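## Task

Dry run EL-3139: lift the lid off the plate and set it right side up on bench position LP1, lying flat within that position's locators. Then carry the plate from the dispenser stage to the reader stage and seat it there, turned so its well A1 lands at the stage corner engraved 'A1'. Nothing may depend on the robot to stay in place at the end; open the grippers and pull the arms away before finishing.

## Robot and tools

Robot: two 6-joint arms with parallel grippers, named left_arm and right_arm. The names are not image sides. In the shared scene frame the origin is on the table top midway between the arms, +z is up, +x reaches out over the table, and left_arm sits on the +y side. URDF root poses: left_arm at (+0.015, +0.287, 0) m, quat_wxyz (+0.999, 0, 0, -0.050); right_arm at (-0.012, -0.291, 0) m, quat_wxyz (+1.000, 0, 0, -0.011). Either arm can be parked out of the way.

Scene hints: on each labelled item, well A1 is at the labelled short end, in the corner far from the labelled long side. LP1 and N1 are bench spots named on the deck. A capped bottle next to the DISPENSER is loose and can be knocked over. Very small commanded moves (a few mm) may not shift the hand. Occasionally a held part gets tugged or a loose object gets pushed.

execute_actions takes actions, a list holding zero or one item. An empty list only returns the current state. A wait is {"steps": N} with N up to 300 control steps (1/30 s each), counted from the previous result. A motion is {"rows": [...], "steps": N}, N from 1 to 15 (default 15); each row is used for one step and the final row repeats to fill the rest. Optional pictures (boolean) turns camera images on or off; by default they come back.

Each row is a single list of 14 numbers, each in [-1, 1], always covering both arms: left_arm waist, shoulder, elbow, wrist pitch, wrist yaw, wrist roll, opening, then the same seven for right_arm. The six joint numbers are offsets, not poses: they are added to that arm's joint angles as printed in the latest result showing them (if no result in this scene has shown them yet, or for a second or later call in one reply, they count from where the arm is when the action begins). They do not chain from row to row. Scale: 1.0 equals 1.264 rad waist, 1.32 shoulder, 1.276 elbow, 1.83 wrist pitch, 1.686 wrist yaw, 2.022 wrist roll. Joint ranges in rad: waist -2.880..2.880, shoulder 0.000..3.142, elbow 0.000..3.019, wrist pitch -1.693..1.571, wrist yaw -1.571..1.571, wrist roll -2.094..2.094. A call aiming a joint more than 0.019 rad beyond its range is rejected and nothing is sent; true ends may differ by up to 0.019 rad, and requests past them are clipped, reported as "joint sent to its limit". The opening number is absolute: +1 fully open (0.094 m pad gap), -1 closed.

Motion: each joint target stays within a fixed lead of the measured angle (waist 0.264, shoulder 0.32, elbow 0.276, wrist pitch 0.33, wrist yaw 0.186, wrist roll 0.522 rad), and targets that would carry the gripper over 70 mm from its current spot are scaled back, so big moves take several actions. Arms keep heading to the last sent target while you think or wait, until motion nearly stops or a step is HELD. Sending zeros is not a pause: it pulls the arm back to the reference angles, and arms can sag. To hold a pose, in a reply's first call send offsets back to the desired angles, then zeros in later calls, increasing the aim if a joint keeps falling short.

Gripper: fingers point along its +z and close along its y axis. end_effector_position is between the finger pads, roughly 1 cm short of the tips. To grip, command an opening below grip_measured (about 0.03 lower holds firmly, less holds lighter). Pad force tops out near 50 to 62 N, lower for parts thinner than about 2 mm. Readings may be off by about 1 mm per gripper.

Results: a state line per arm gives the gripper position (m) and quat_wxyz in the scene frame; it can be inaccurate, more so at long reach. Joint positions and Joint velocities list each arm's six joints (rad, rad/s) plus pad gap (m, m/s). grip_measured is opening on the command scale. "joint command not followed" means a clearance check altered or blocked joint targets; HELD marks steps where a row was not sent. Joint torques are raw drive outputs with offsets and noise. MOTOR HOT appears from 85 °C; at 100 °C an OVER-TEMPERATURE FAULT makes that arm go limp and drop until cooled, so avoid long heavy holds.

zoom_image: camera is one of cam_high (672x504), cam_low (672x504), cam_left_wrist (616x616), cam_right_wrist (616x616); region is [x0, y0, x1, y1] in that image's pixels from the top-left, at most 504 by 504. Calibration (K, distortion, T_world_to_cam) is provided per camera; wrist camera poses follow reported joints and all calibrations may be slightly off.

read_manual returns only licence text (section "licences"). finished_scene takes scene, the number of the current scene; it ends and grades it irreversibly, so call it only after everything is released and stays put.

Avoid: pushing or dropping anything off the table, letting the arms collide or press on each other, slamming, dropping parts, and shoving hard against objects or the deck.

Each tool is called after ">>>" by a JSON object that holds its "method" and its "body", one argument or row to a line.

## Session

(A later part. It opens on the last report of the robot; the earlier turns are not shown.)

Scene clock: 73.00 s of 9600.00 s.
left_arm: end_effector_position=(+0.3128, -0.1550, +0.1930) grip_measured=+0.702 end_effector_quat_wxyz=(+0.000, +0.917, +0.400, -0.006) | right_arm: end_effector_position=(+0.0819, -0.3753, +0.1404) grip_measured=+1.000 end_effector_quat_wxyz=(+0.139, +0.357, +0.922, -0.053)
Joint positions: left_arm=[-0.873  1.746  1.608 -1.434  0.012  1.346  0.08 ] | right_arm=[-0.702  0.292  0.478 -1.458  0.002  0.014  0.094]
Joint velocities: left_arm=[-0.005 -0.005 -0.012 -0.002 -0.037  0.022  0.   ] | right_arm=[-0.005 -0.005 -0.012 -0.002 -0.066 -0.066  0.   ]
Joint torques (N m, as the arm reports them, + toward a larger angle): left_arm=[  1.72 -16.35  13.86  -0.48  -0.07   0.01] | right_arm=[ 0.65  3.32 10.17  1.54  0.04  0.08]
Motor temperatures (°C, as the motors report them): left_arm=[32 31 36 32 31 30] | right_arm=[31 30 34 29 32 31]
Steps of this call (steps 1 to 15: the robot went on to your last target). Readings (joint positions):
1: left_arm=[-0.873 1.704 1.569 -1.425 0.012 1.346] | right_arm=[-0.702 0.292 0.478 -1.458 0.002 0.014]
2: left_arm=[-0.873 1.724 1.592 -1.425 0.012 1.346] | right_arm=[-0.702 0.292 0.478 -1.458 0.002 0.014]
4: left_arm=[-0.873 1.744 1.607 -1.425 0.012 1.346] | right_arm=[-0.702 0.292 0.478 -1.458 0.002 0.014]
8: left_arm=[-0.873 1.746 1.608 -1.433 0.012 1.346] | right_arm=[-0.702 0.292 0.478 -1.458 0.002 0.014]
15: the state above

>>> {"method": "execute_actions", "body": {
  "actions": [
    {"rows":[[0,0.015,0.06,-0.012,0,0,0.68,0,0,0,0,0,0,1],[0,0.03,0.08,-0.015,0,0,0.68,0,0,0,0,0,0,1],[0,0.05,0.105,-0.018,0,0,0.68,0,0,0,0,0,0,1],[0,0.07,0.13,-0.022,0,0,0.68,0,0,0,0,0,0,1],[0,0.09,0.157,-0.025,0,0,0.68,0,0,0,0,0,0,1],[0,0.11,0.184,-0.029,0,0,0.68,0,0,0,0,0,0,1],[0,0.13,0.21,-0.032,0,0,0.68,0,0,0,0,0,0,1],[0,0.15,0.237,-0.036,0,0,0.68,0,0,0,0,0,0,1],[0,0.167,0.262,-0.039,0,0,0.68,0,0,0,0,0,0,1],[0,0.182,0.283,-0.042,0,0,0.68,0,0,0,0,0,0,1],[0,0.195,0.3,-0.044,0,0,0.68,0,0,0,0,0,0,1],[0,0.205,0.314,-0.046,0,0,0.68,0,0,0,0,0,0,1]]}
  ],
  "pictures": false
}}

>>> {"method": "execute_actions", "body": {
  "actions": [
    {"steps":15}
  ]
}}

>>> {"method": "zoom_image", "body": {
  "camera": "cam_left_wrist",
  "region": [180, 150, 430, 400]
}}

Scene clock: 74.77 s of 9600.00 s.
left_arm: end_effector_position=(+0.3673, -0.2350, +0.1798) grip_measured=+0.702 end_effector_quat_wxyz=(+0.013, +0.917, +0.400, -0.004) | right_arm: end_effector_position=(+0.0819, -0.3753, +0.1404) grip_measured=+1.000 end_effector_quat_wxyz=(+0.139, +0.357, +0.922, -0.053)
Joint positions: left_arm=[-0.873  2.003  1.95  -1.494  0.012  1.346  0.08 ] | right_arm=[-0.702  0.292  0.478 -1.458  0.002  0.014  0.094]
Joint velocities: left_arm=[-0.015  0.239  0.012 -0.066  0.022  0.007 -0.   ] | right_arm=[ 0.005 -0.015 -0.002  0.002 -0.007  0.022  0.   ]
Joint torques (N m, as the arm reports them, + toward a larger angle): left_arm=[  1.58 -20.09  14.5   -0.52  -0.08   0.1 ] | right_arm=[-0.38  3.32 10.18  1.53  0.03  0.08]
Motor temperatures (°C, as the motors report them): left_arm=[32 31 36 32 31 30] | right_arm=[31 30 34 29 32 31]
Steps of this call (steps 1 to 15: the robot went on to your last target; steps 16 to 38: nothing new was sent; steps 39 to 53: all 15 steps of this action). Readings (joint positions):
39: left_arm=[-0.873 1.746 1.609 -1.435 0.012 1.346] | right_arm=[-0.702 0.292 0.478 -1.458 0.002 0.014]
40: left_arm=[-0.873 1.749 1.615 -1.440 0.012 1.346] | right_arm=[-0.702 0.292 0.478 -1.458 0.002 0.014]
42: left_arm=[-0.873 1.768 1.651 -1.454 0.012 1.346] | right_arm=[-0.702 0.292 0.478 -1.458 0.002 0.014]
46: left_arm=[-0.873 1.859 1.799 -1.474 0.012 1.346] | right_arm=[-0.702 0.292 0.478 -1.458 0.002 0.014]
53: the state above

Scene clock: 75.27 s of 9600.00 s.
left_arm: end_effector_position=(+0.3668, -0.2343, +0.1700) grip_measured=+0.702 end_effector_quat_wxyz=(+0.001, +0.917, +0.400, -0.006) | right_arm: end_effector_position=(+0.0819, -0.3753, +0.1404) grip_measured=+1.000 end_effector_quat_wxyz=(+0.139, +0.357, +0.922, -0.053)
Joint positions: left_arm=[-0.873  2.021  1.953 -1.503  0.012  1.346  0.08 ] | right_arm=[-0.702  0.292  0.478 -1.458  0.002  0.014  0.094]
Joint velocities: left_arm=[-0.005 -0.015  0.002  0.017  0.037  0.022  0.   ] | right_arm=[-0.005 -0.015 -0.007  0.002 -0.037  0.007  0.   ]
Joint torques (N m, as the arm reports them, + toward a larger angle): left_arm=[  1.45 -19.92  14.18  -0.5    0.01  -0.01] | right_arm=[-0.41  3.31 10.18  1.53  0.03  0.08]
Motor temperatures (°C, as the motors report them): left_arm=[32 31 36 32 31 30] | right_arm=[31 30 34 29 32 31]
Steps of this call (steps 1 to 15: the robot went on to your last target). Readings (joint positions):
1: left_arm=[-0.873 2.011 1.950 -1.497 0.012 1.346] | right_arm=[-0.702 0.292 0.478 -1.458 0.002 0.014]
2: left_arm=[-0.873 2.017 1.950 -1.499 0.012 1.346] | right_arm=[-0.702 0.292 0.478 -1.458 0.002 0.014]
4: left_arm=[-0.873 2.021 1.950 -1.502 0.012 1.346] | right_arm=[-0.702 0.292 0.478 -1.458 0.002 0.014]
8: left_arm=[-0.873 2.021 1.952 -1.503 0.012 1.346] | right_arm=[-0.702 0.292 0.478 -1.458 0.002 0.014]
15: the state above
camera_calibration (this result's frames):
cam_left_wrist: T_world_to_cam=[[-0.732022, 0.681267, -0.00434131, 0.430525], [0.551554, 0.596361, 0.583217, -0.154271], [0.399915, 0.424533, -0.812305, 0.219564], [0, 0, 0, 1]] pos_world=[0.312435, -0.294513, 0.270196]
cam_right_wrist: T_world_to_cam=[[-0.666618, -0.745214, -0.0166148, -0.222754], [-0.707897, 0.625941, 0.327231, 0.251787], [-0.233457, 0.2299, -0.944798, 0.365332], [0, 0, 0, 1]] pos_world=[0.115037, -0.407593, 0.259071]

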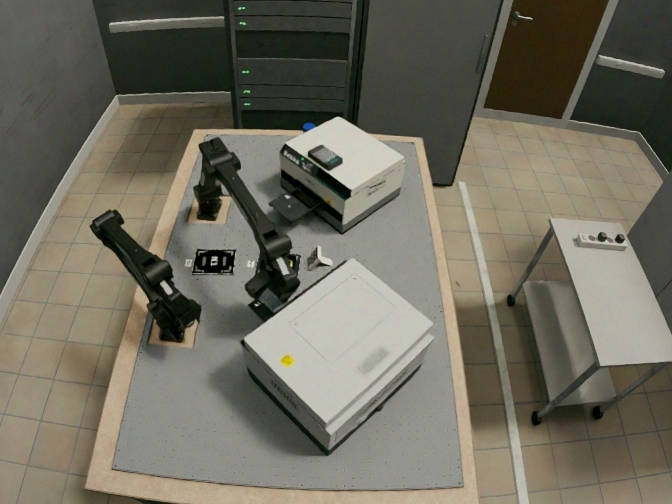

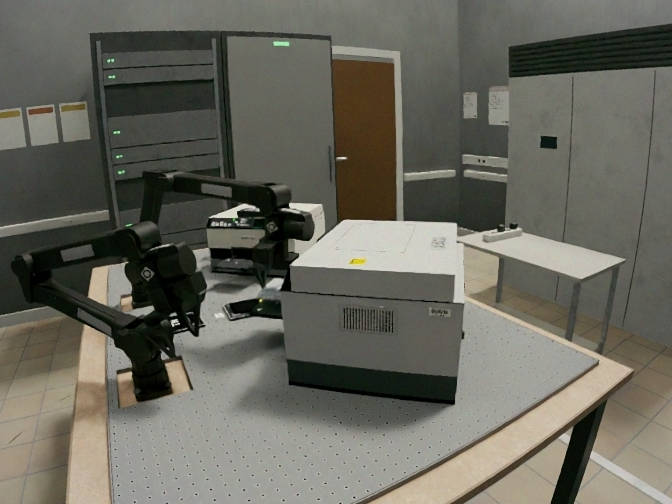

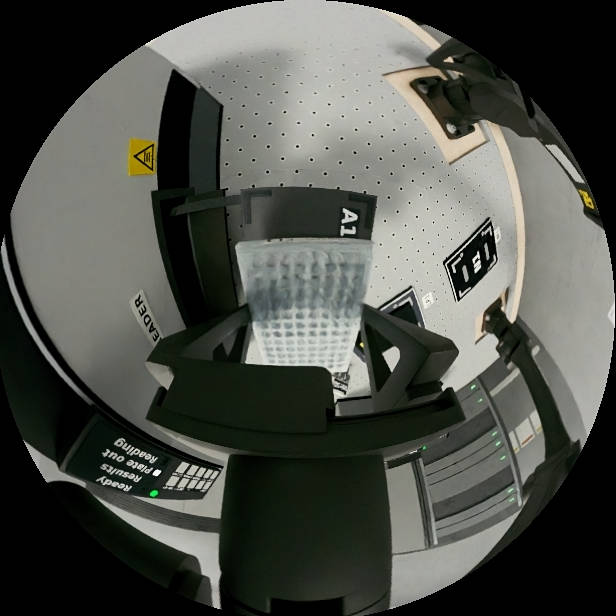

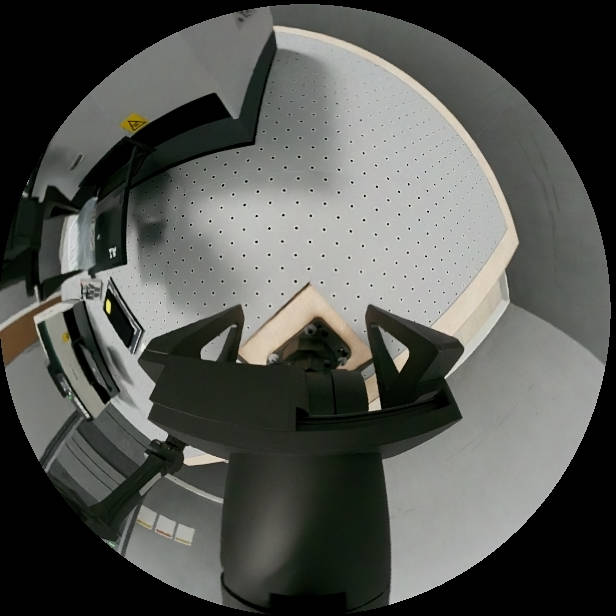

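Region (180, 150, 430, 400) of cam_left_wrist's 616x616 image, scaled by 2.016, with more detail than that image has.

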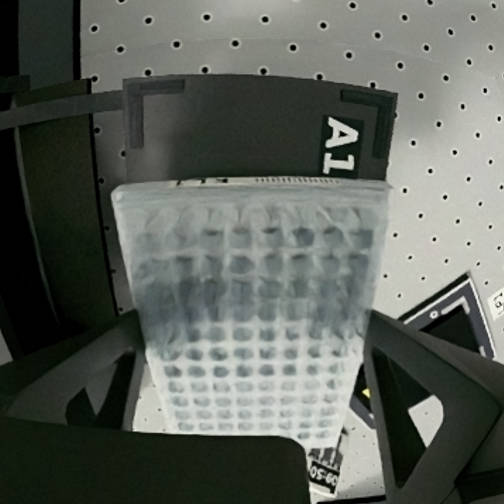

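>>> {"method": "execute_actions", "body": {
  "actions": [
    {"rows":[[-0.02,0.005,0.05,0,0,0,0.68,0,0,0,0,0,0,1],[-0.03,0.01,0.055,0,0,0,0.68,0,0,0,0,0,0,1],[-0.038,0.014,0.06,0,0,0,0.68,0,0,0,0,0,0,1],[-0.044,0.014,0.06,0,0,0,0.68,0,0,0,0,0,0,1]]}
  ]
}}

>>> {"method": "zoom_image", "body": {
  "camera": "cam_left_wrist",
  "region": [180, 150, 430, 400]
}}

Scene clock: 78.10 s of 9600.00 s.
left_arm: end_effector_position=(+0.3397, -0.2571, +0.1763) grip_measured=+0.702 end_effector_quat_wxyz=(+0.009, +0.927, +0.374, -0.005) | right_arm: end_effector_position=(+0.0819, -0.3753, +0.1404) grip_measured=+1.000 end_effector_quat_wxyz=(+0.139, +0.357, +0.922, -0.053)
Joint positions: left_arm=[-0.928  2.022  1.97  -1.503  0.012  1.346  0.08 ] | right_arm=[-0.702  0.292  0.478 -1.458  0.002  0.014  0.094]
Joint velocities: left_arm=[-0.005  0.005 -0.007 -0.007 -0.022 -0.051 -0.   ] | right_arm=[ 0.005 -0.005  0.002  0.012 -0.007 -0.066  0.   ]
Joint torques (N m, as the arm reports them, + toward a larger angle): left_arm=[  2.14 -18.84  14.48   0.22  -0.06   0.02] | right_arm=[-0.41  3.32 10.17  1.53  0.03  0.08]
Motor temperatures (°C, as the motors report them): left_arm=[32 31 36 32 31 30] | right_arm=[31 30 34 29 32 31]
Steps of this call (steps 1 to 15: the robot went on to your last target; steps 16 to 70: nothing new was sent; steps 71 to 85: all 15 steps of this action). Readings (joint positions):
71: left_arm=[-0.873 2.021 1.952 -1.503 0.012 1.346] | right_arm=[-0.702 0.292 0.478 -1.458 0.002 0.014]
72: left_arm=[-0.874 2.021 1.953 -1.503 0.012 1.346] | right_arm=[-0.702 0.292 0.478 -1.458 0.002 0.014]
74: left_arm=[-0.881 2.022 1.958 -1.503 0.012 1.346] | right_arm=[-0.702 0.292 0.478 -1.458 0.002 0.014]
78: left_arm=[-0.907 2.022 1.968 -1.503 0.012 1.346] | right_arm=[-0.702 0.292 0.478 -1.458 0.002 0.014]
85: the state above
camera_calibration (this result's frames):
cam_left_wrist: T_world_to_cam=[[-0.692855, 0.72078, -0.0207084, 0.426024], [0.578856, 0.573095, 0.580075, -0.144053], [0.429975, 0.389921, -0.8143, 0.226423], [0, 0, 0, 1]] pos_world=[0.281202, -0.3128, 0.27676]
cam_right_wrist: T_world_to_cam=[[-0.666618, -0.745214, -0.0166148, -0.222754], [-0.707897, 0.625941, 0.327231, 0.251787], [-0.233457, 0.2299, -0.944798, 0.365332], [0, 0, 0, 1]] pos_world=[0.115037, -0.407593, 0.259071]

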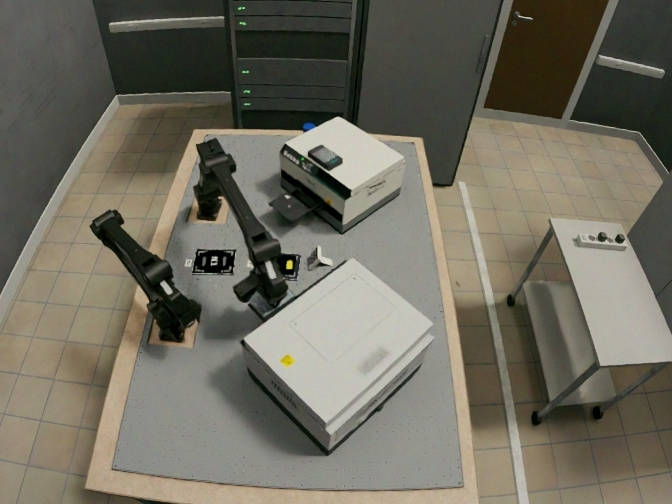

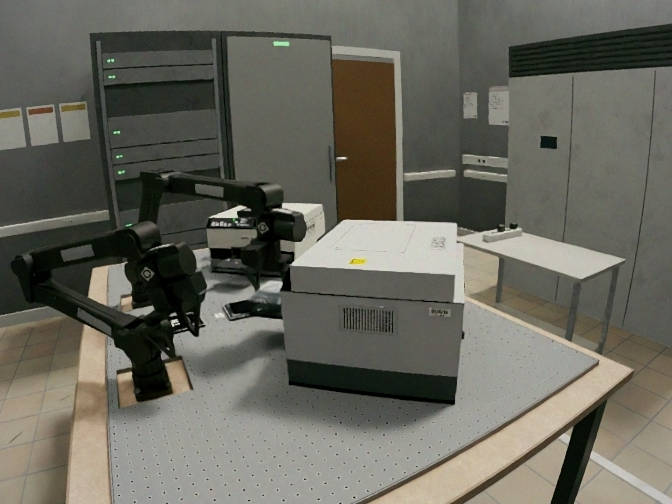

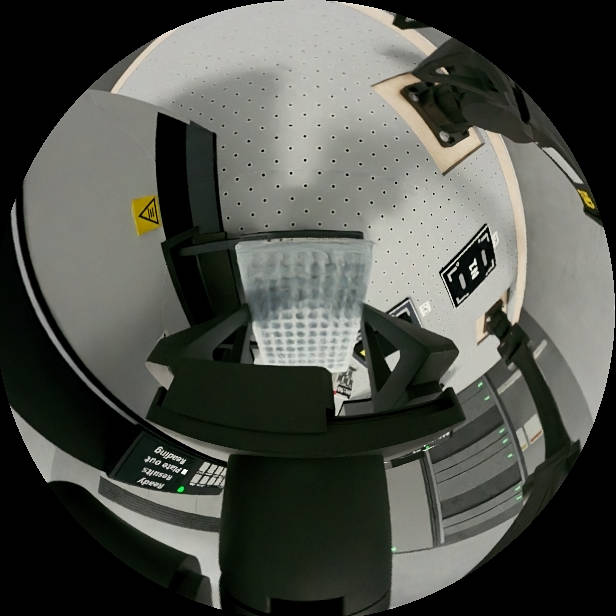

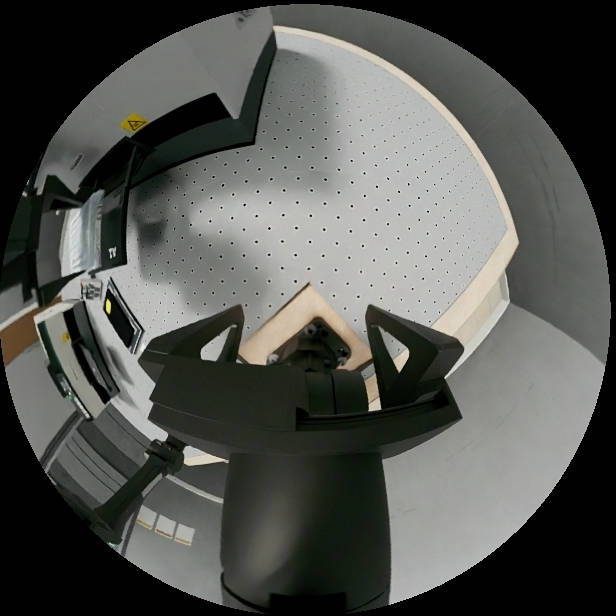

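Region (180, 150, 430, 400) of cam_left_wrist's 616x616 image, scaled by 2.016, with more detail than that image has.

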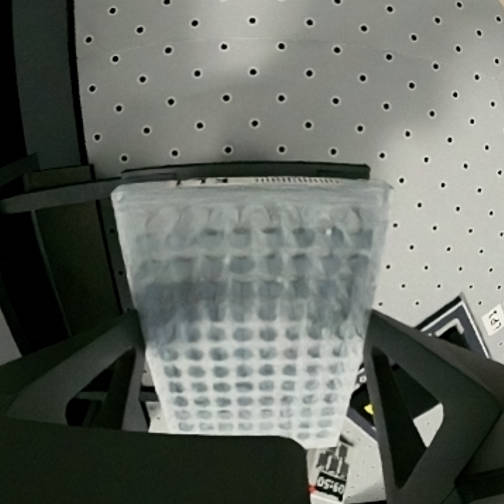

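Target q1 -.917, q2 2.041, q3 1.975.

>>> {"method": "execute_actions", "body": {
  "actions": [
    {"rows":[[0.016,0.028,0.04,0,0,0,0.68,0,0,0,0,0,0,1]]}
  ]
}}

>>> {"method": "zoom_image", "body": {
  "camera": "cam_left_wrist",
  "region": [180, 150, 430, 400]
}}

Scene clock: 79.10 s of 9600.00 s.
left_arm: end_effector_position=(+0.3440, -0.2554, +0.1648) grip_measured=+0.702 end_effector_quat_wxyz=(-0.000, +0.926, +0.378, -0.006) | right_arm: end_effector_position=(+0.0819, -0.3753, +0.1404) grip_measured=+1.000 end_effector_quat_wxyz=(+0.139, +0.357, +0.922, -0.053)
Joint positions: left_arm=[-0.921  2.04   1.97  -1.503  0.012  1.346  0.08 ] | right_arm=[-0.702  0.292  0.478 -1.458  0.002  0.014  0.094]
Joint velocities: left_arm=[-0.005 -0.015 -0.002  0.012  0.051 -0.095 -0.   ] | right_arm=[-0.015  0.005  0.007  0.002  0.007 -0.022  0.   ]
Joint torques (N m, as the arm reports them, + toward a larger angle): left_arm=[  2.41 -17.71  13.66   0.1   -0.01   0.02] | right_arm=[-0.4   3.3  10.17  1.53  0.03  0.08]
Motor temperatures (°C, as the motors report them): left_arm=[32 31 36 32 31 30] | right_arm=[31 30 34 29 32 31]
Steps of this call (steps 1 to 15: the robot went on to your last target; steps 16 to 30: all 15 steps of this action). Readings (joint positions):
16: left_arm=[-0.928 2.023 1.970 -1.503 0.012 1.346] | right_arm=[-0.702 0.292 0.478 -1.458 0.002 0.014]
17: left_arm=[-0.928 2.023 1.970 -1.503 0.012 1.346] | right_arm=[-0.702 0.292 0.478 -1.458 0.002 0.014]
19: left_arm=[-0.927 2.027 1.970 -1.503 0.012 1.346] | right_arm=[-0.702 0.292 0.478 -1.458 0.002 0.014]
23: left_arm=[-0.923 2.036 1.970 -1.503 0.012 1.346] | right_arm=[-0.702 0.292 0.478 -1.458 0.002 0.014]
30: the state above
camera_calibration (this result's frames):
cam_left_wrist: T_world_to_cam=[[-0.698174, 0.715924, -0.00248125, 0.42512], [0.580369, 0.568002, 0.583563, -0.143308], [0.419196, 0.405988, -0.812064, 0.222018], [0, 0, 0, 1]] pos_world=[0.28691, -0.313091, 0.264977]
cam_right_wrist: T_world_to_cam=[[-0.666618, -0.745214, -0.0166148, -0.222754], [-0.707897, 0.625941, 0.327231, 0.251787], [-0.233457, 0.2299, -0.944798, 0.365332], [0, 0, 0, 1]] pos_world=[0.115037, -0.407593, 0.259071]

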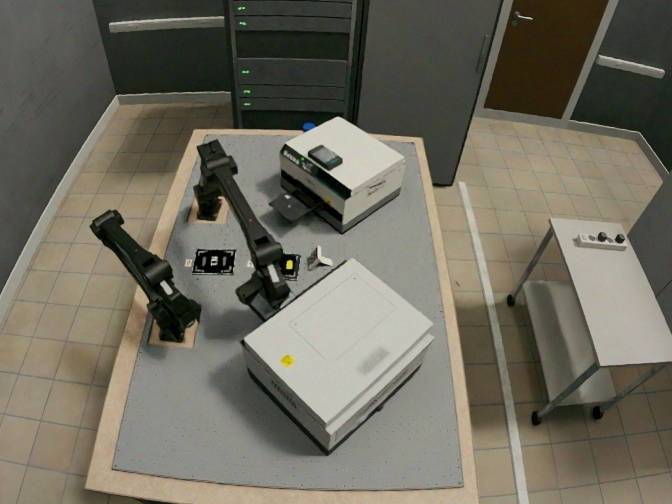

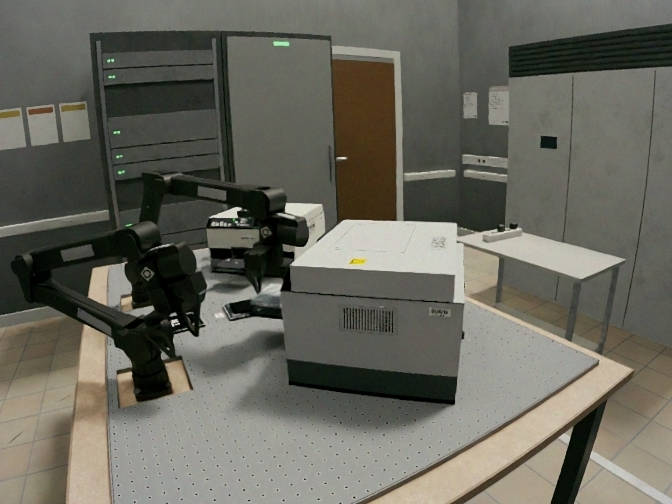

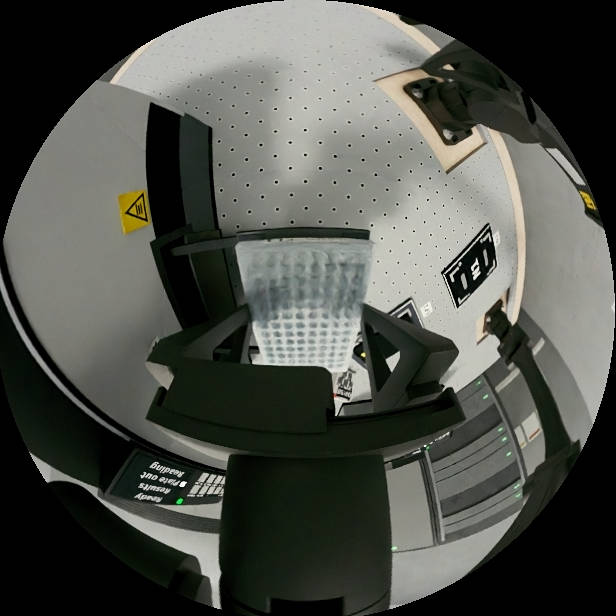

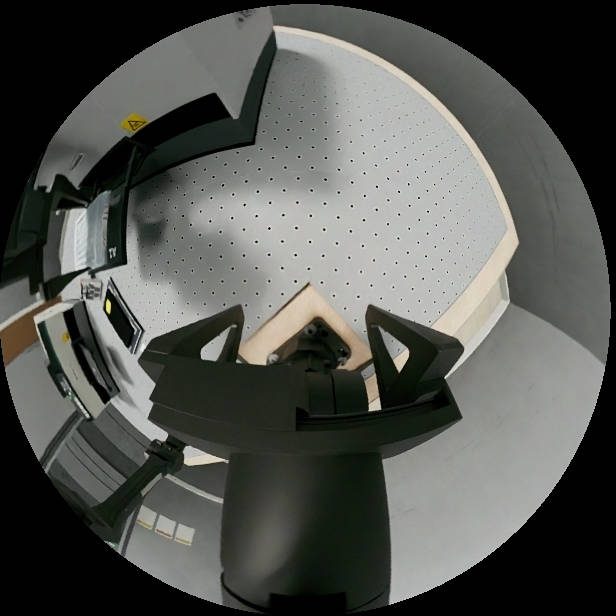

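Region (180, 150, 430, 400) of cam_left_wrist's 616x616 image, scaled by 2.016, with more detail than that image has.

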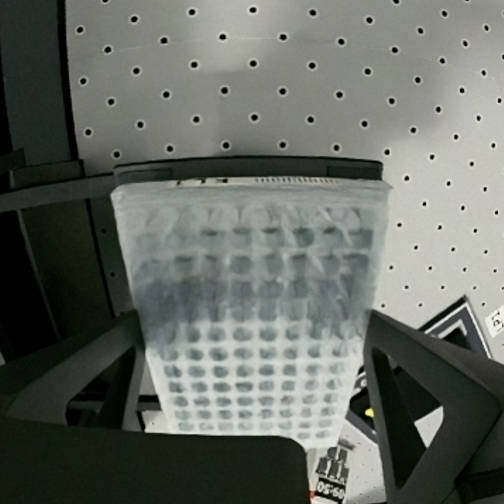

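>>> {"method": "execute_actions", "body": {
  "actions": [
    {"rows":[[0.015,0.019,-0.009,0.018,0,0,0.68,0,0,0,0,0,0,1]]}
  ]
}}

>>> {"method": "zoom_image", "body": {
  "camera": "cam_left_wrist",
  "region": [180, 150, 430, 400]
}}

Scene clock: 80.33 s of 9600.00 s.
left_arm: end_effector_position=(+0.3480, -0.2554, +0.1594) grip_measured=+0.702 end_effector_quat_wxyz=(+0.002, +0.925, +0.380, -0.006) | right_arm: end_effector_position=(+0.0819, -0.3753, +0.1404) grip_measured=+1.000 end_effector_quat_wxyz=(+0.139, +0.357, +0.922, -0.053)
Joint positions: left_arm=[-0.916  2.044  1.962 -1.486  0.012  1.346  0.08 ] | right_arm=[-0.702  0.292  0.478 -1.458  0.002  0.014  0.094]
Joint velocities: left_arm=[-0.015 -0.015 -0.007 -0.012 -0.022  0.007 -0.   ] | right_arm=[-0.015 -0.015  0.002  0.012  0.007  0.022  0.   ]
Joint torques (N m, as the arm reports them, + toward a larger angle): left_arm=[  2.16 -17.88   9.28   0.95  -0.11   0.06] | right_arm=[-0.39  3.32 10.17  1.53  0.03  0.08]
Motor temperatures (°C, as the motors report them): left_arm=[32 31 36 32 31 30] | right_arm=[31 30 34 29 32 31]
Steps of this call (steps 1 to 15: the robot went on to your last target; steps 16 to 22: nothing new was sent; steps 23 to 37: all 15 steps of this action). Readings (joint positions):
23: left_arm=[-0.921 2.040 1.969 -1.501 0.012 1.346] | right_arm=[-0.702 0.292 0.478 -1.458 0.002 0.014]
24: left_arm=[-0.921 2.040 1.968 -1.496 0.012 1.346] | right_arm=[-0.702 0.292 0.478 -1.458 0.002 0.014]
26: left_arm=[-0.919 2.041 1.965 -1.489 0.012 1.346] | right_arm=[-0.702 0.292 0.478 -1.458 0.002 0.014]
30: left_arm=[-0.917 2.044 1.963 -1.486 0.012 1.346] | right_arm=[-0.702 0.292 0.478 -1.458 0.002 0.014]
37: the state above
camera_calibration (this result's frames):
cam_left_wrist: T_world_to_cam=[[-0.701973, 0.712162, -0.00768938, 0.429141], [0.575686, 0.57374, 0.582587, -0.139213], [0.419308, 0.404534, -0.812732, 0.215672], [0, 0, 0, 1]] pos_world=[0.290955, -0.312992, 0.259687]
cam_right_wrist: T_world_to_cam=[[-0.666618, -0.745214, -0.0166148, -0.222754], [-0.707897, 0.625941, 0.327231, 0.251787], [-0.233457, 0.2299, -0.944798, 0.365332], [0, 0, 0, 1]] pos_world=[0.115037, -0.407593, 0.259071]

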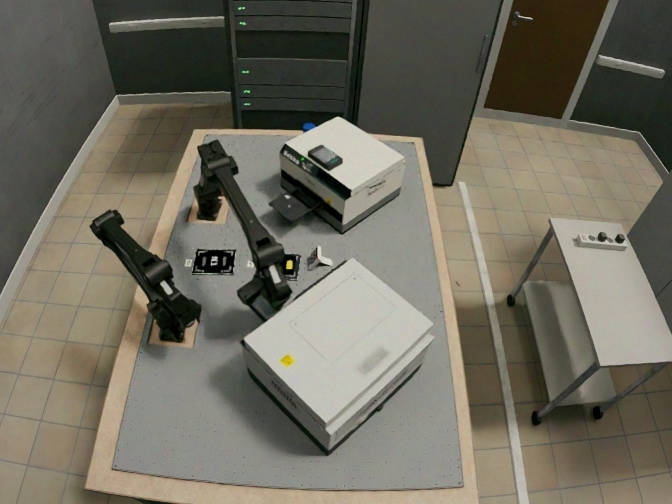

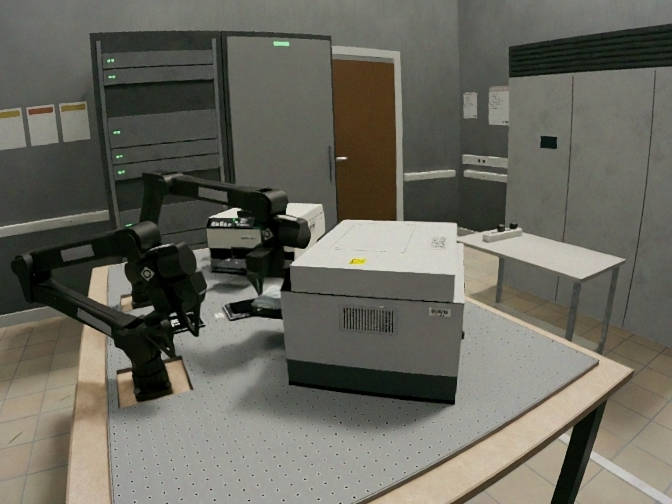

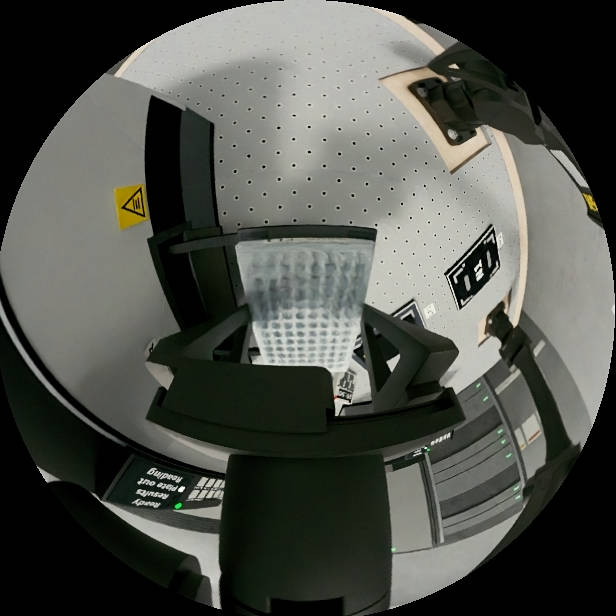

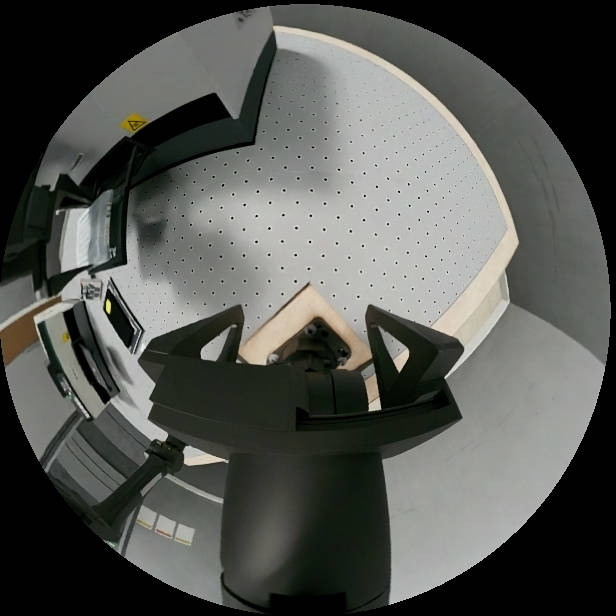

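Region (180, 150, 430, 400) of cam_left_wrist's 616x616 image, scaled by 2.016, with more detail than that image has.

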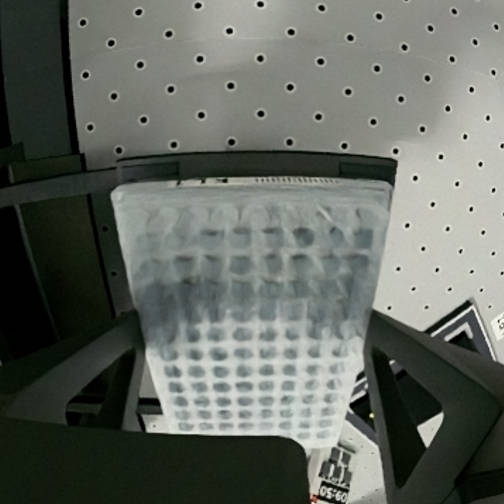

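>>> {"method": "execute_actions", "body": {
  "actions": [
    {"rows":[[0.008,0,-0.018,0.015,0,0,0.68,0,0,0,0,0,0,1]]}
  ]
}}

>>> {"method": "zoom_image", "body": {
  "camera": "cam_left_wrist",
  "region": [180, 150, 430, 400]
}}

Scene clock: 83.33 s of 9600.00 s.
left_arm: end_effector_position=(+0.3462, -0.2524, +0.1510) grip_measured=+0.702 end_effector_quat_wxyz=(-0.003, +0.925, +0.380, -0.007) | right_arm: end_effector_position=(+0.0819, -0.3753, +0.1404) grip_measured=+1.000 end_effector_quat_wxyz=(+0.139, +0.357, +0.922, -0.053)
Joint positions: left_arm=[-0.916  2.044  1.94  -1.475  0.012  1.346  0.08 ] | right_arm=[-0.702  0.292  0.478 -1.458  0.002  0.014  0.094]
Joint velocities: left_arm=[-0.005  0.015 -0.012 -0.002  0.037 -0.022 -0.   ] | right_arm=[-0.005  0.005  0.012 -0.012 -0.007 -0.007  0.   ]
Joint torques (N m, as the arm reports them, + toward a larger angle): left_arm=[  2.85 -19.45   9.15   0.89  -0.04  -0.01] | right_arm=[-0.41  3.28 10.18  1.53  0.03  0.08]
Motor temperatures (°C, as the motors report them): left_arm=[32 32 36 32 31 30] | right_arm=[31 30 34 29 32 31]
Steps of this call (steps 1 to 15: the robot went on to your last target; steps 16 to 75: nothing new was sent; steps 76 to 90: all 15 steps of this action). Readings (joint positions):
76: left_arm=[-0.916 2.044 1.960 -1.483 0.012 1.346] | right_arm=[-0.702 0.292 0.478 -1.458 0.002 0.014]
77: left_arm=[-0.916 2.044 1.956 -1.480 0.012 1.346] | right_arm=[-0.702 0.292 0.478 -1.458 0.002 0.014]
79: left_arm=[-0.916 2.044 1.948 -1.475 0.012 1.346] | right_arm=[-0.702 0.292 0.478 -1.458 0.002 0.014]
83: left_arm=[-0.916 2.044 1.940 -1.475 0.012 1.346] | right_arm=[-0.702 0.292 0.478 -1.458 0.002 0.014]
90: the state above
camera_calibration (this result's frames):
cam_left_wrist: T_world_to_cam=[[-0.701986, 0.712184, 0.00309897, 0.424039], [0.579088, 0.568253, 0.58459, -0.137827], [0.414574, 0.412169, -0.811323, 0.211764], [0, 0, 0, 1]] pos_world=[0.289691, -0.310955, 0.251067]
cam_right_wrist: T_world_to_cam=[[-0.666618, -0.745214, -0.0166148, -0.222754], [-0.707897, 0.625941, 0.327231, 0.251787], [-0.233457, 0.2299, -0.944798, 0.365332], [0, 0, 0, 1]] pos_world=[0.115037, -0.407593, 0.259071]

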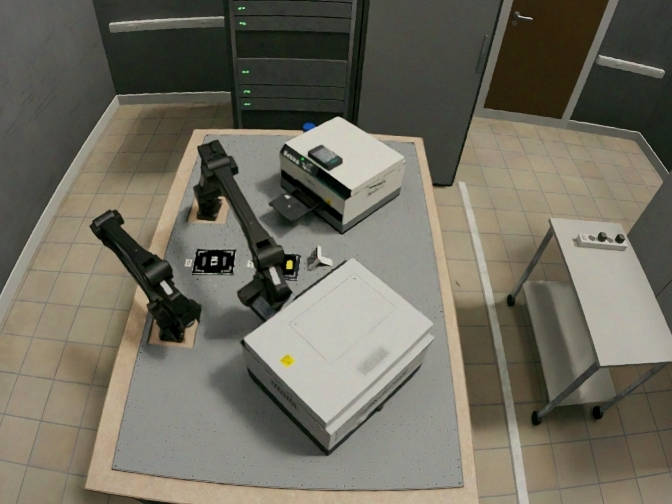

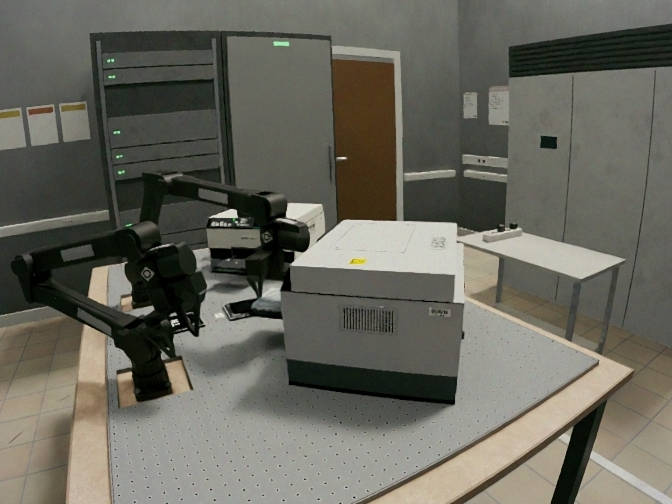

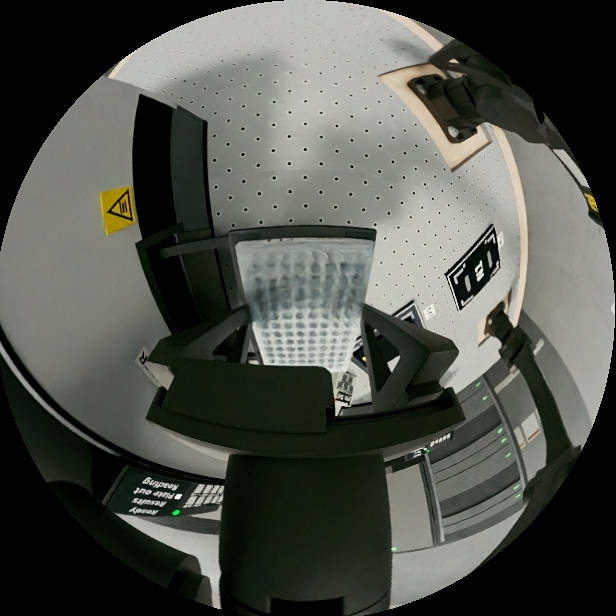

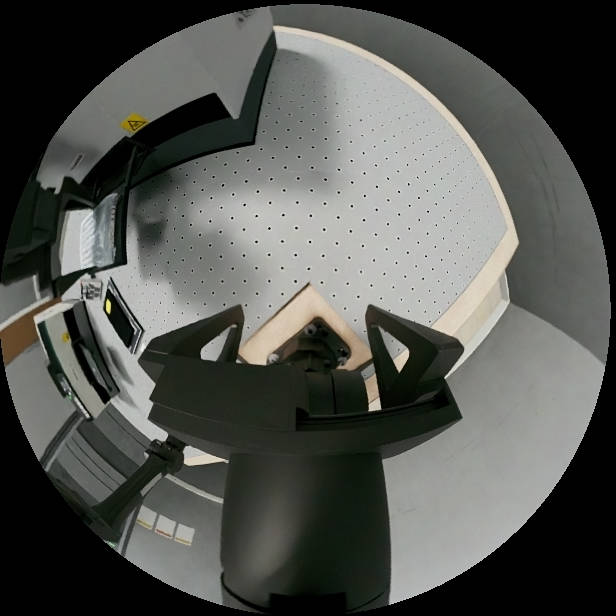

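Region (180, 150, 430, 400) of cam_left_wrist's 616x616 image, scaled by 2.016, with more detail than that image has.

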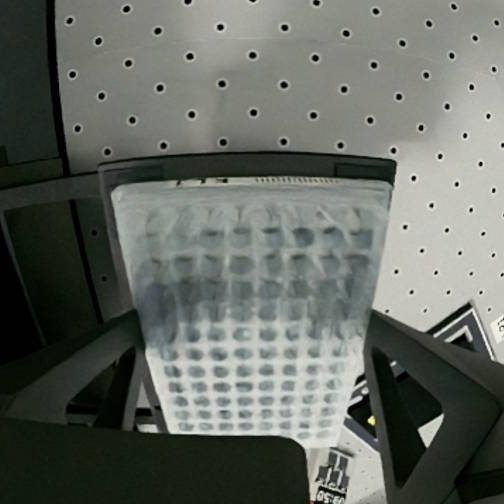

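>>> {"method": "execute_actions", "body": {
  "actions": [
    {"rows":[[0.013,0,0,0.014,0,-0.008,0.68,0,0,0,0,0,0,1]]}
  ]
}}

>>> {"method": "zoom_image", "body": {
  "camera": "cam_left_wrist",
  "region": [180, 150, 430, 400]
}}

Scene clock: 84.37 s of 9600.00 s.
left_arm: end_effector_position=(+0.3487, -0.2538, +0.1510) grip_measured=+0.702 end_effector_quat_wxyz=(+0.002, +0.923, +0.384, -0.006) | right_arm: end_effector_position=(+0.0819, -0.3753, +0.1404) grip_measured=+1.000 end_effector_quat_wxyz=(+0.139, +0.357, +0.922, -0.053)
Joint positions: left_arm=[-0.913  2.044  1.94  -1.465  0.012  1.34   0.08 ] | right_arm=[-0.702  0.292  0.478 -1.458  0.002  0.014  0.094]
Joint velocities: left_arm=[-0.015 -0.005 -0.017  0.017  0.007 -0.007 -0.001] | right_arm=[ 0.005 -0.005 -0.002  0.002 -0.066  0.066  0.   ]
Joint torques (N m, as the arm reports them, + toward a larger angle): left_arm=[  3.07 -19.57   9.64   0.91  -0.01  -0.1 ] | right_arm=[-0.41  3.32 10.18  1.54  0.03  0.08]
Motor temperatures (°C, as the motors report them): left_arm=[32 32 36 32 31 30] | right_arm=[31 30 34 29 32 31]
Steps of this call (steps 1 to 15: the robot went on to your last target; step 16: nothing new was sent; steps 17 to 31: all 15 steps of this action). Readings (joint positions):
17: left_arm=[-0.915 2.044 1.940 -1.473 0.012 1.345] | right_arm=[-0.702 0.292 0.478 -1.458 0.002 0.014]
18: left_arm=[-0.915 2.044 1.940 -1.471 0.012 1.344] | right_arm=[-0.702 0.292 0.478 -1.458 0.002 0.014]
20: left_arm=[-0.915 2.044 1.940 -1.467 0.012 1.343] | right_arm=[-0.702 0.292 0.478 -1.458 0.002 0.014]
24: left_arm=[-0.914 2.044 1.940 -1.465 0.012 1.341] | right_arm=[-0.702 0.292 0.478 -1.458 0.002 0.014]
31: the state above
camera_calibration (this result's frames):
cam_left_wrist: T_world_to_cam=[[-0.707929, 0.706253, -0.0065002, 0.42876], [0.571235, 0.577954, 0.582803, -0.133068], [0.415364, 0.40887, -0.812587, 0.210328], [0, 0, 0, 1]] pos_world=[0.292182, -0.311903, 0.251249]
cam_right_wrist: T_world_to_cam=[[-0.666618, -0.745214, -0.0166148, -0.222754], [-0.707897, 0.625941, 0.327231, 0.251787], [-0.233457, 0.2299, -0.944798, 0.365332], [0, 0, 0, 1]] pos_world=[0.115037, -0.407593, 0.259071]

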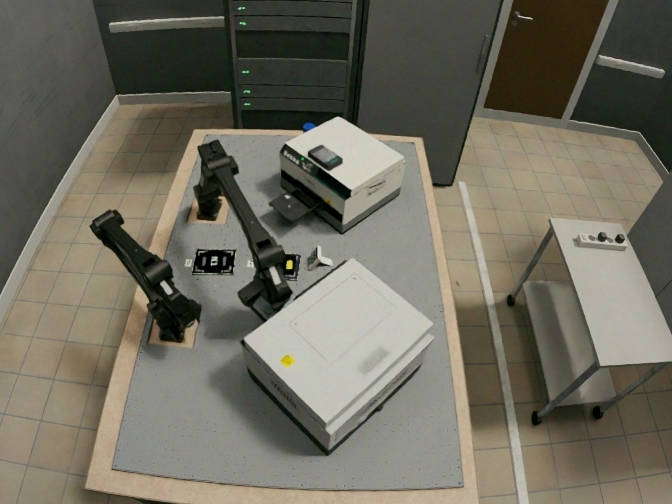

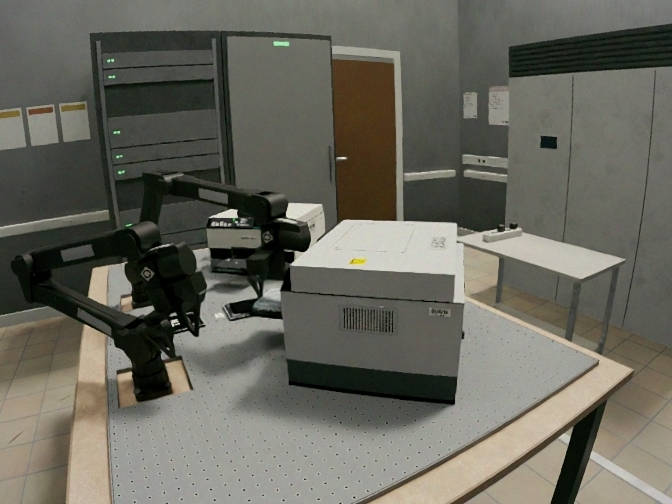

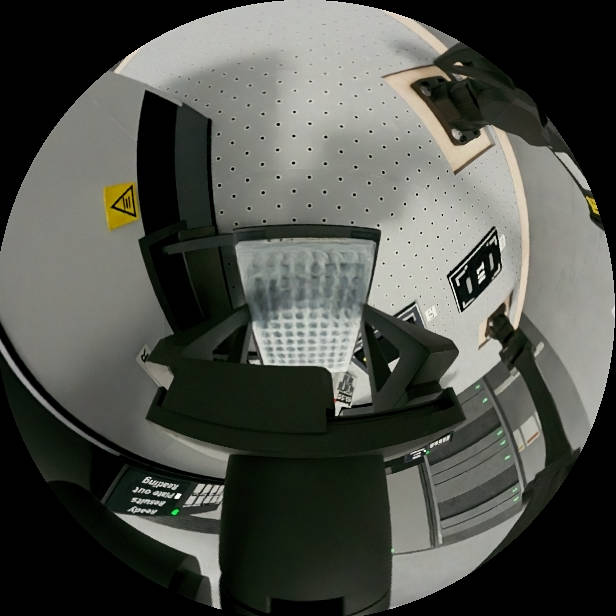

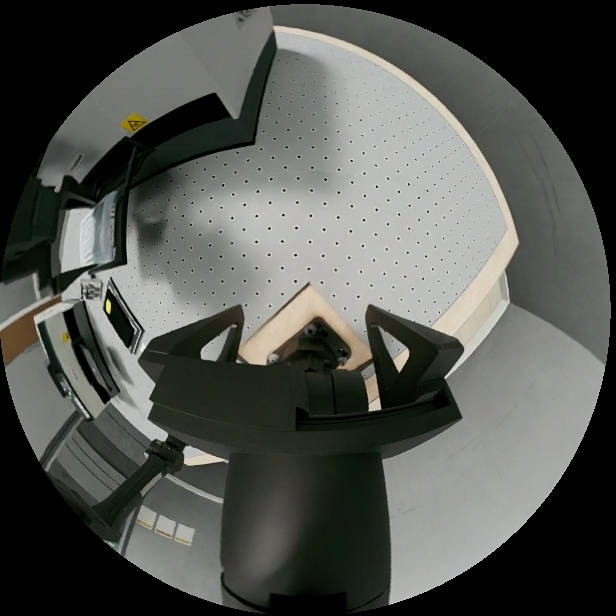

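Region (180, 150, 430, 400) of cam_left_wrist's 616x616 image, scaled by 2.016, with more detail than that image has.

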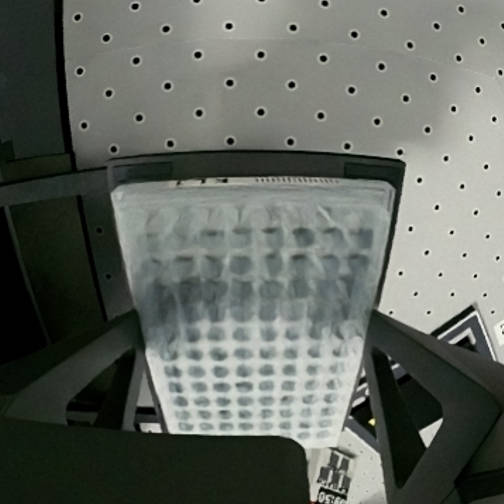

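Centre 256.5: slightly over; the descent will pull in ~1 mm.

>>> {"method": "execute_actions", "body": {
  "actions": [
    {"rows":[[0,0,-0.008,0.01,0,0,0.68,0,0,0,0,0,0,1],[0,0,-0.012,0.013,0,0,0.68,0,0,0,0,0,0,1],[0,0,-0.016,0.016,0,0,0.68,0,0,0,0,0,0,1]]}
  ]
}}

>>> {"method": "zoom_image", "body": {
  "camera": "cam_left_wrist",
  "region": [180, 150, 430, 400]
}}

Scene clock: 85.37 s of 9600.00 s.
left_arm: end_effector_position=(+0.3482, -0.2529, +0.1467) grip_measured=+0.702 end_effector_quat_wxyz=(+0.001, +0.923, +0.384, -0.006) | right_arm: end_effector_position=(+0.0819, -0.3753, +0.1404) grip_measured=+1.000 end_effector_quat_wxyz=(+0.139, +0.357, +0.922, -0.053)
Joint positions: left_arm=[-0.913  2.044  1.929 -1.455  0.012  1.34   0.08 ] | right_arm=[-0.702  0.292  0.478 -1.458  0.002  0.014  0.094]
Joint velocities: left_arm=[-0.015 -0.005 -0.007 -0.002 -0.007  0.051 -0.   ] | right_arm=[-0.005  0.005  0.012 -0.007  0.037  0.037  0.   ]
Joint torques (N m, as the arm reports them, + toward a larger angle): left_arm=[  1.81 -19.49   8.8    0.86  -0.07   0.05] | right_arm=[-0.38  3.33 10.17  1.54  0.03  0.08]
Motor temperatures (°C, as the motors report them): left_arm=[32 32 36 32 31 30] | right_arm=[31 30 34 29 32 31]
Steps of this call (steps 1 to 15: the robot went on to your last target; steps 16 to 30: all 15 steps of this action). Readings (joint positions):
16: left_arm=[-0.913 2.044 1.940 -1.465 0.012 1.340] | right_arm=[-0.702 0.292 0.478 -1.458 0.002 0.014]
17: left_arm=[-0.913 2.044 1.938 -1.463 0.012 1.340] | right_arm=[-0.702 0.292 0.478 -1.458 0.002 0.014]
19: left_arm=[-0.913 2.044 1.932 -1.456 0.012 1.340] | right_arm=[-0.702 0.292 0.478 -1.458 0.002 0.014]
23: left_arm=[-0.913 2.044 1.929 -1.455 0.012 1.340] | right_arm=[-0.702 0.292 0.478 -1.458 0.002 0.014]
30: the state above
camera_calibration (this result's frames):
cam_left_wrist: T_world_to_cam=[[-0.707935, 0.706262, -0.00464277, 0.42754], [0.571823, 0.577011, 0.583161, -0.13121], [0.414544, 0.410186, -0.812343, 0.207259], [0, 0, 0, 1]] pos_world=[0.291781, -0.311261, 0.246867]
cam_right_wrist: T_world_to_cam=[[-0.666618, -0.745214, -0.0166148, -0.222754], [-0.707897, 0.625941, 0.327231, 0.251787], [-0.233457, 0.2299, -0.944798, 0.365332], [0, 0, 0, 1]] pos_world=[0.115037, -0.407593, 0.259071]

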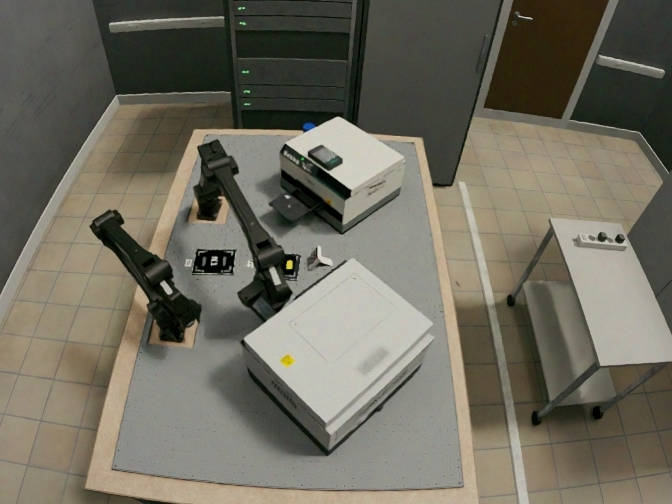

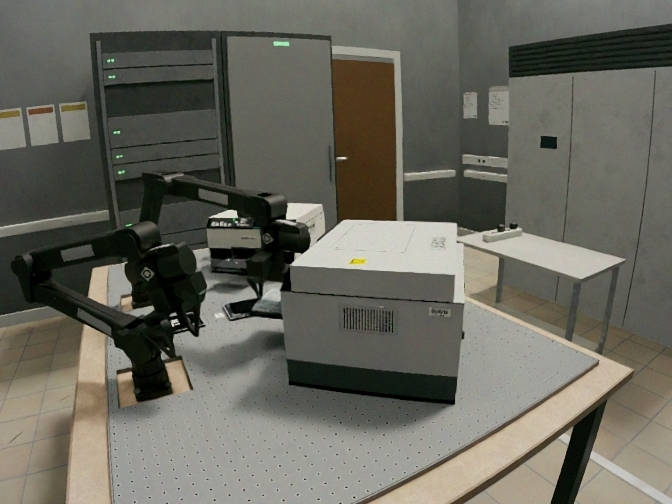

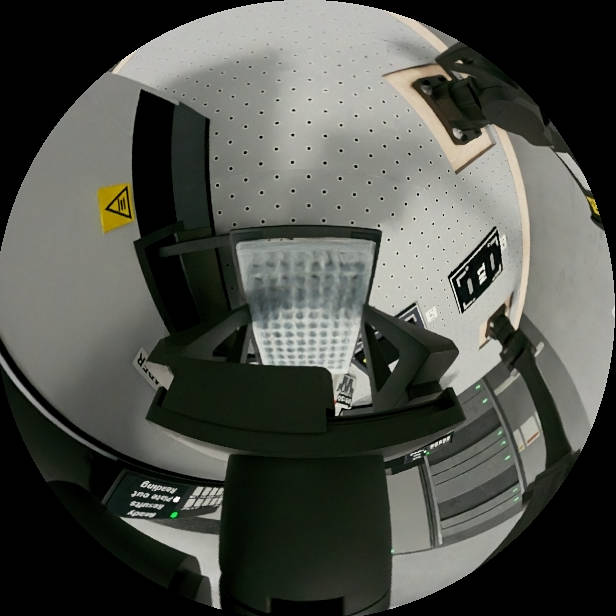

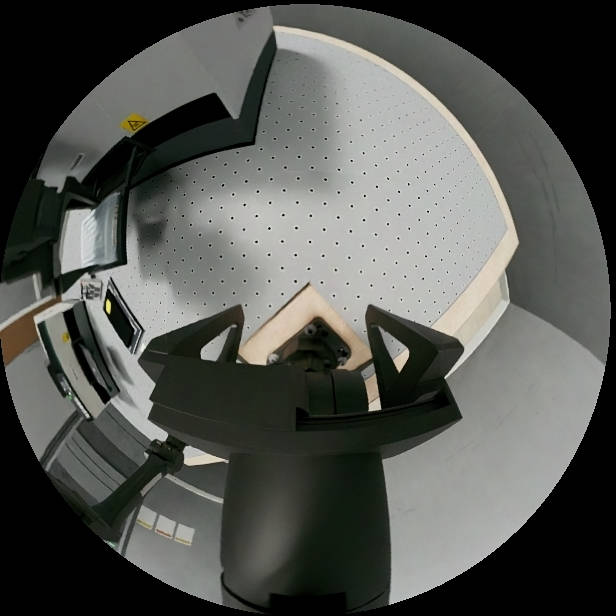

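Region (180, 150, 430, 400) of cam_left_wrist's 616x616 image, scaled by 2.016, with more detail than that image has.

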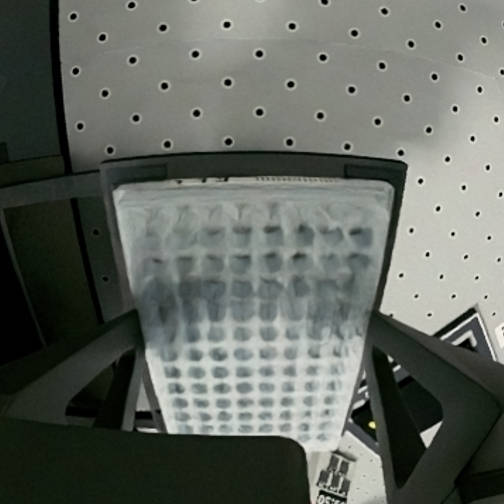

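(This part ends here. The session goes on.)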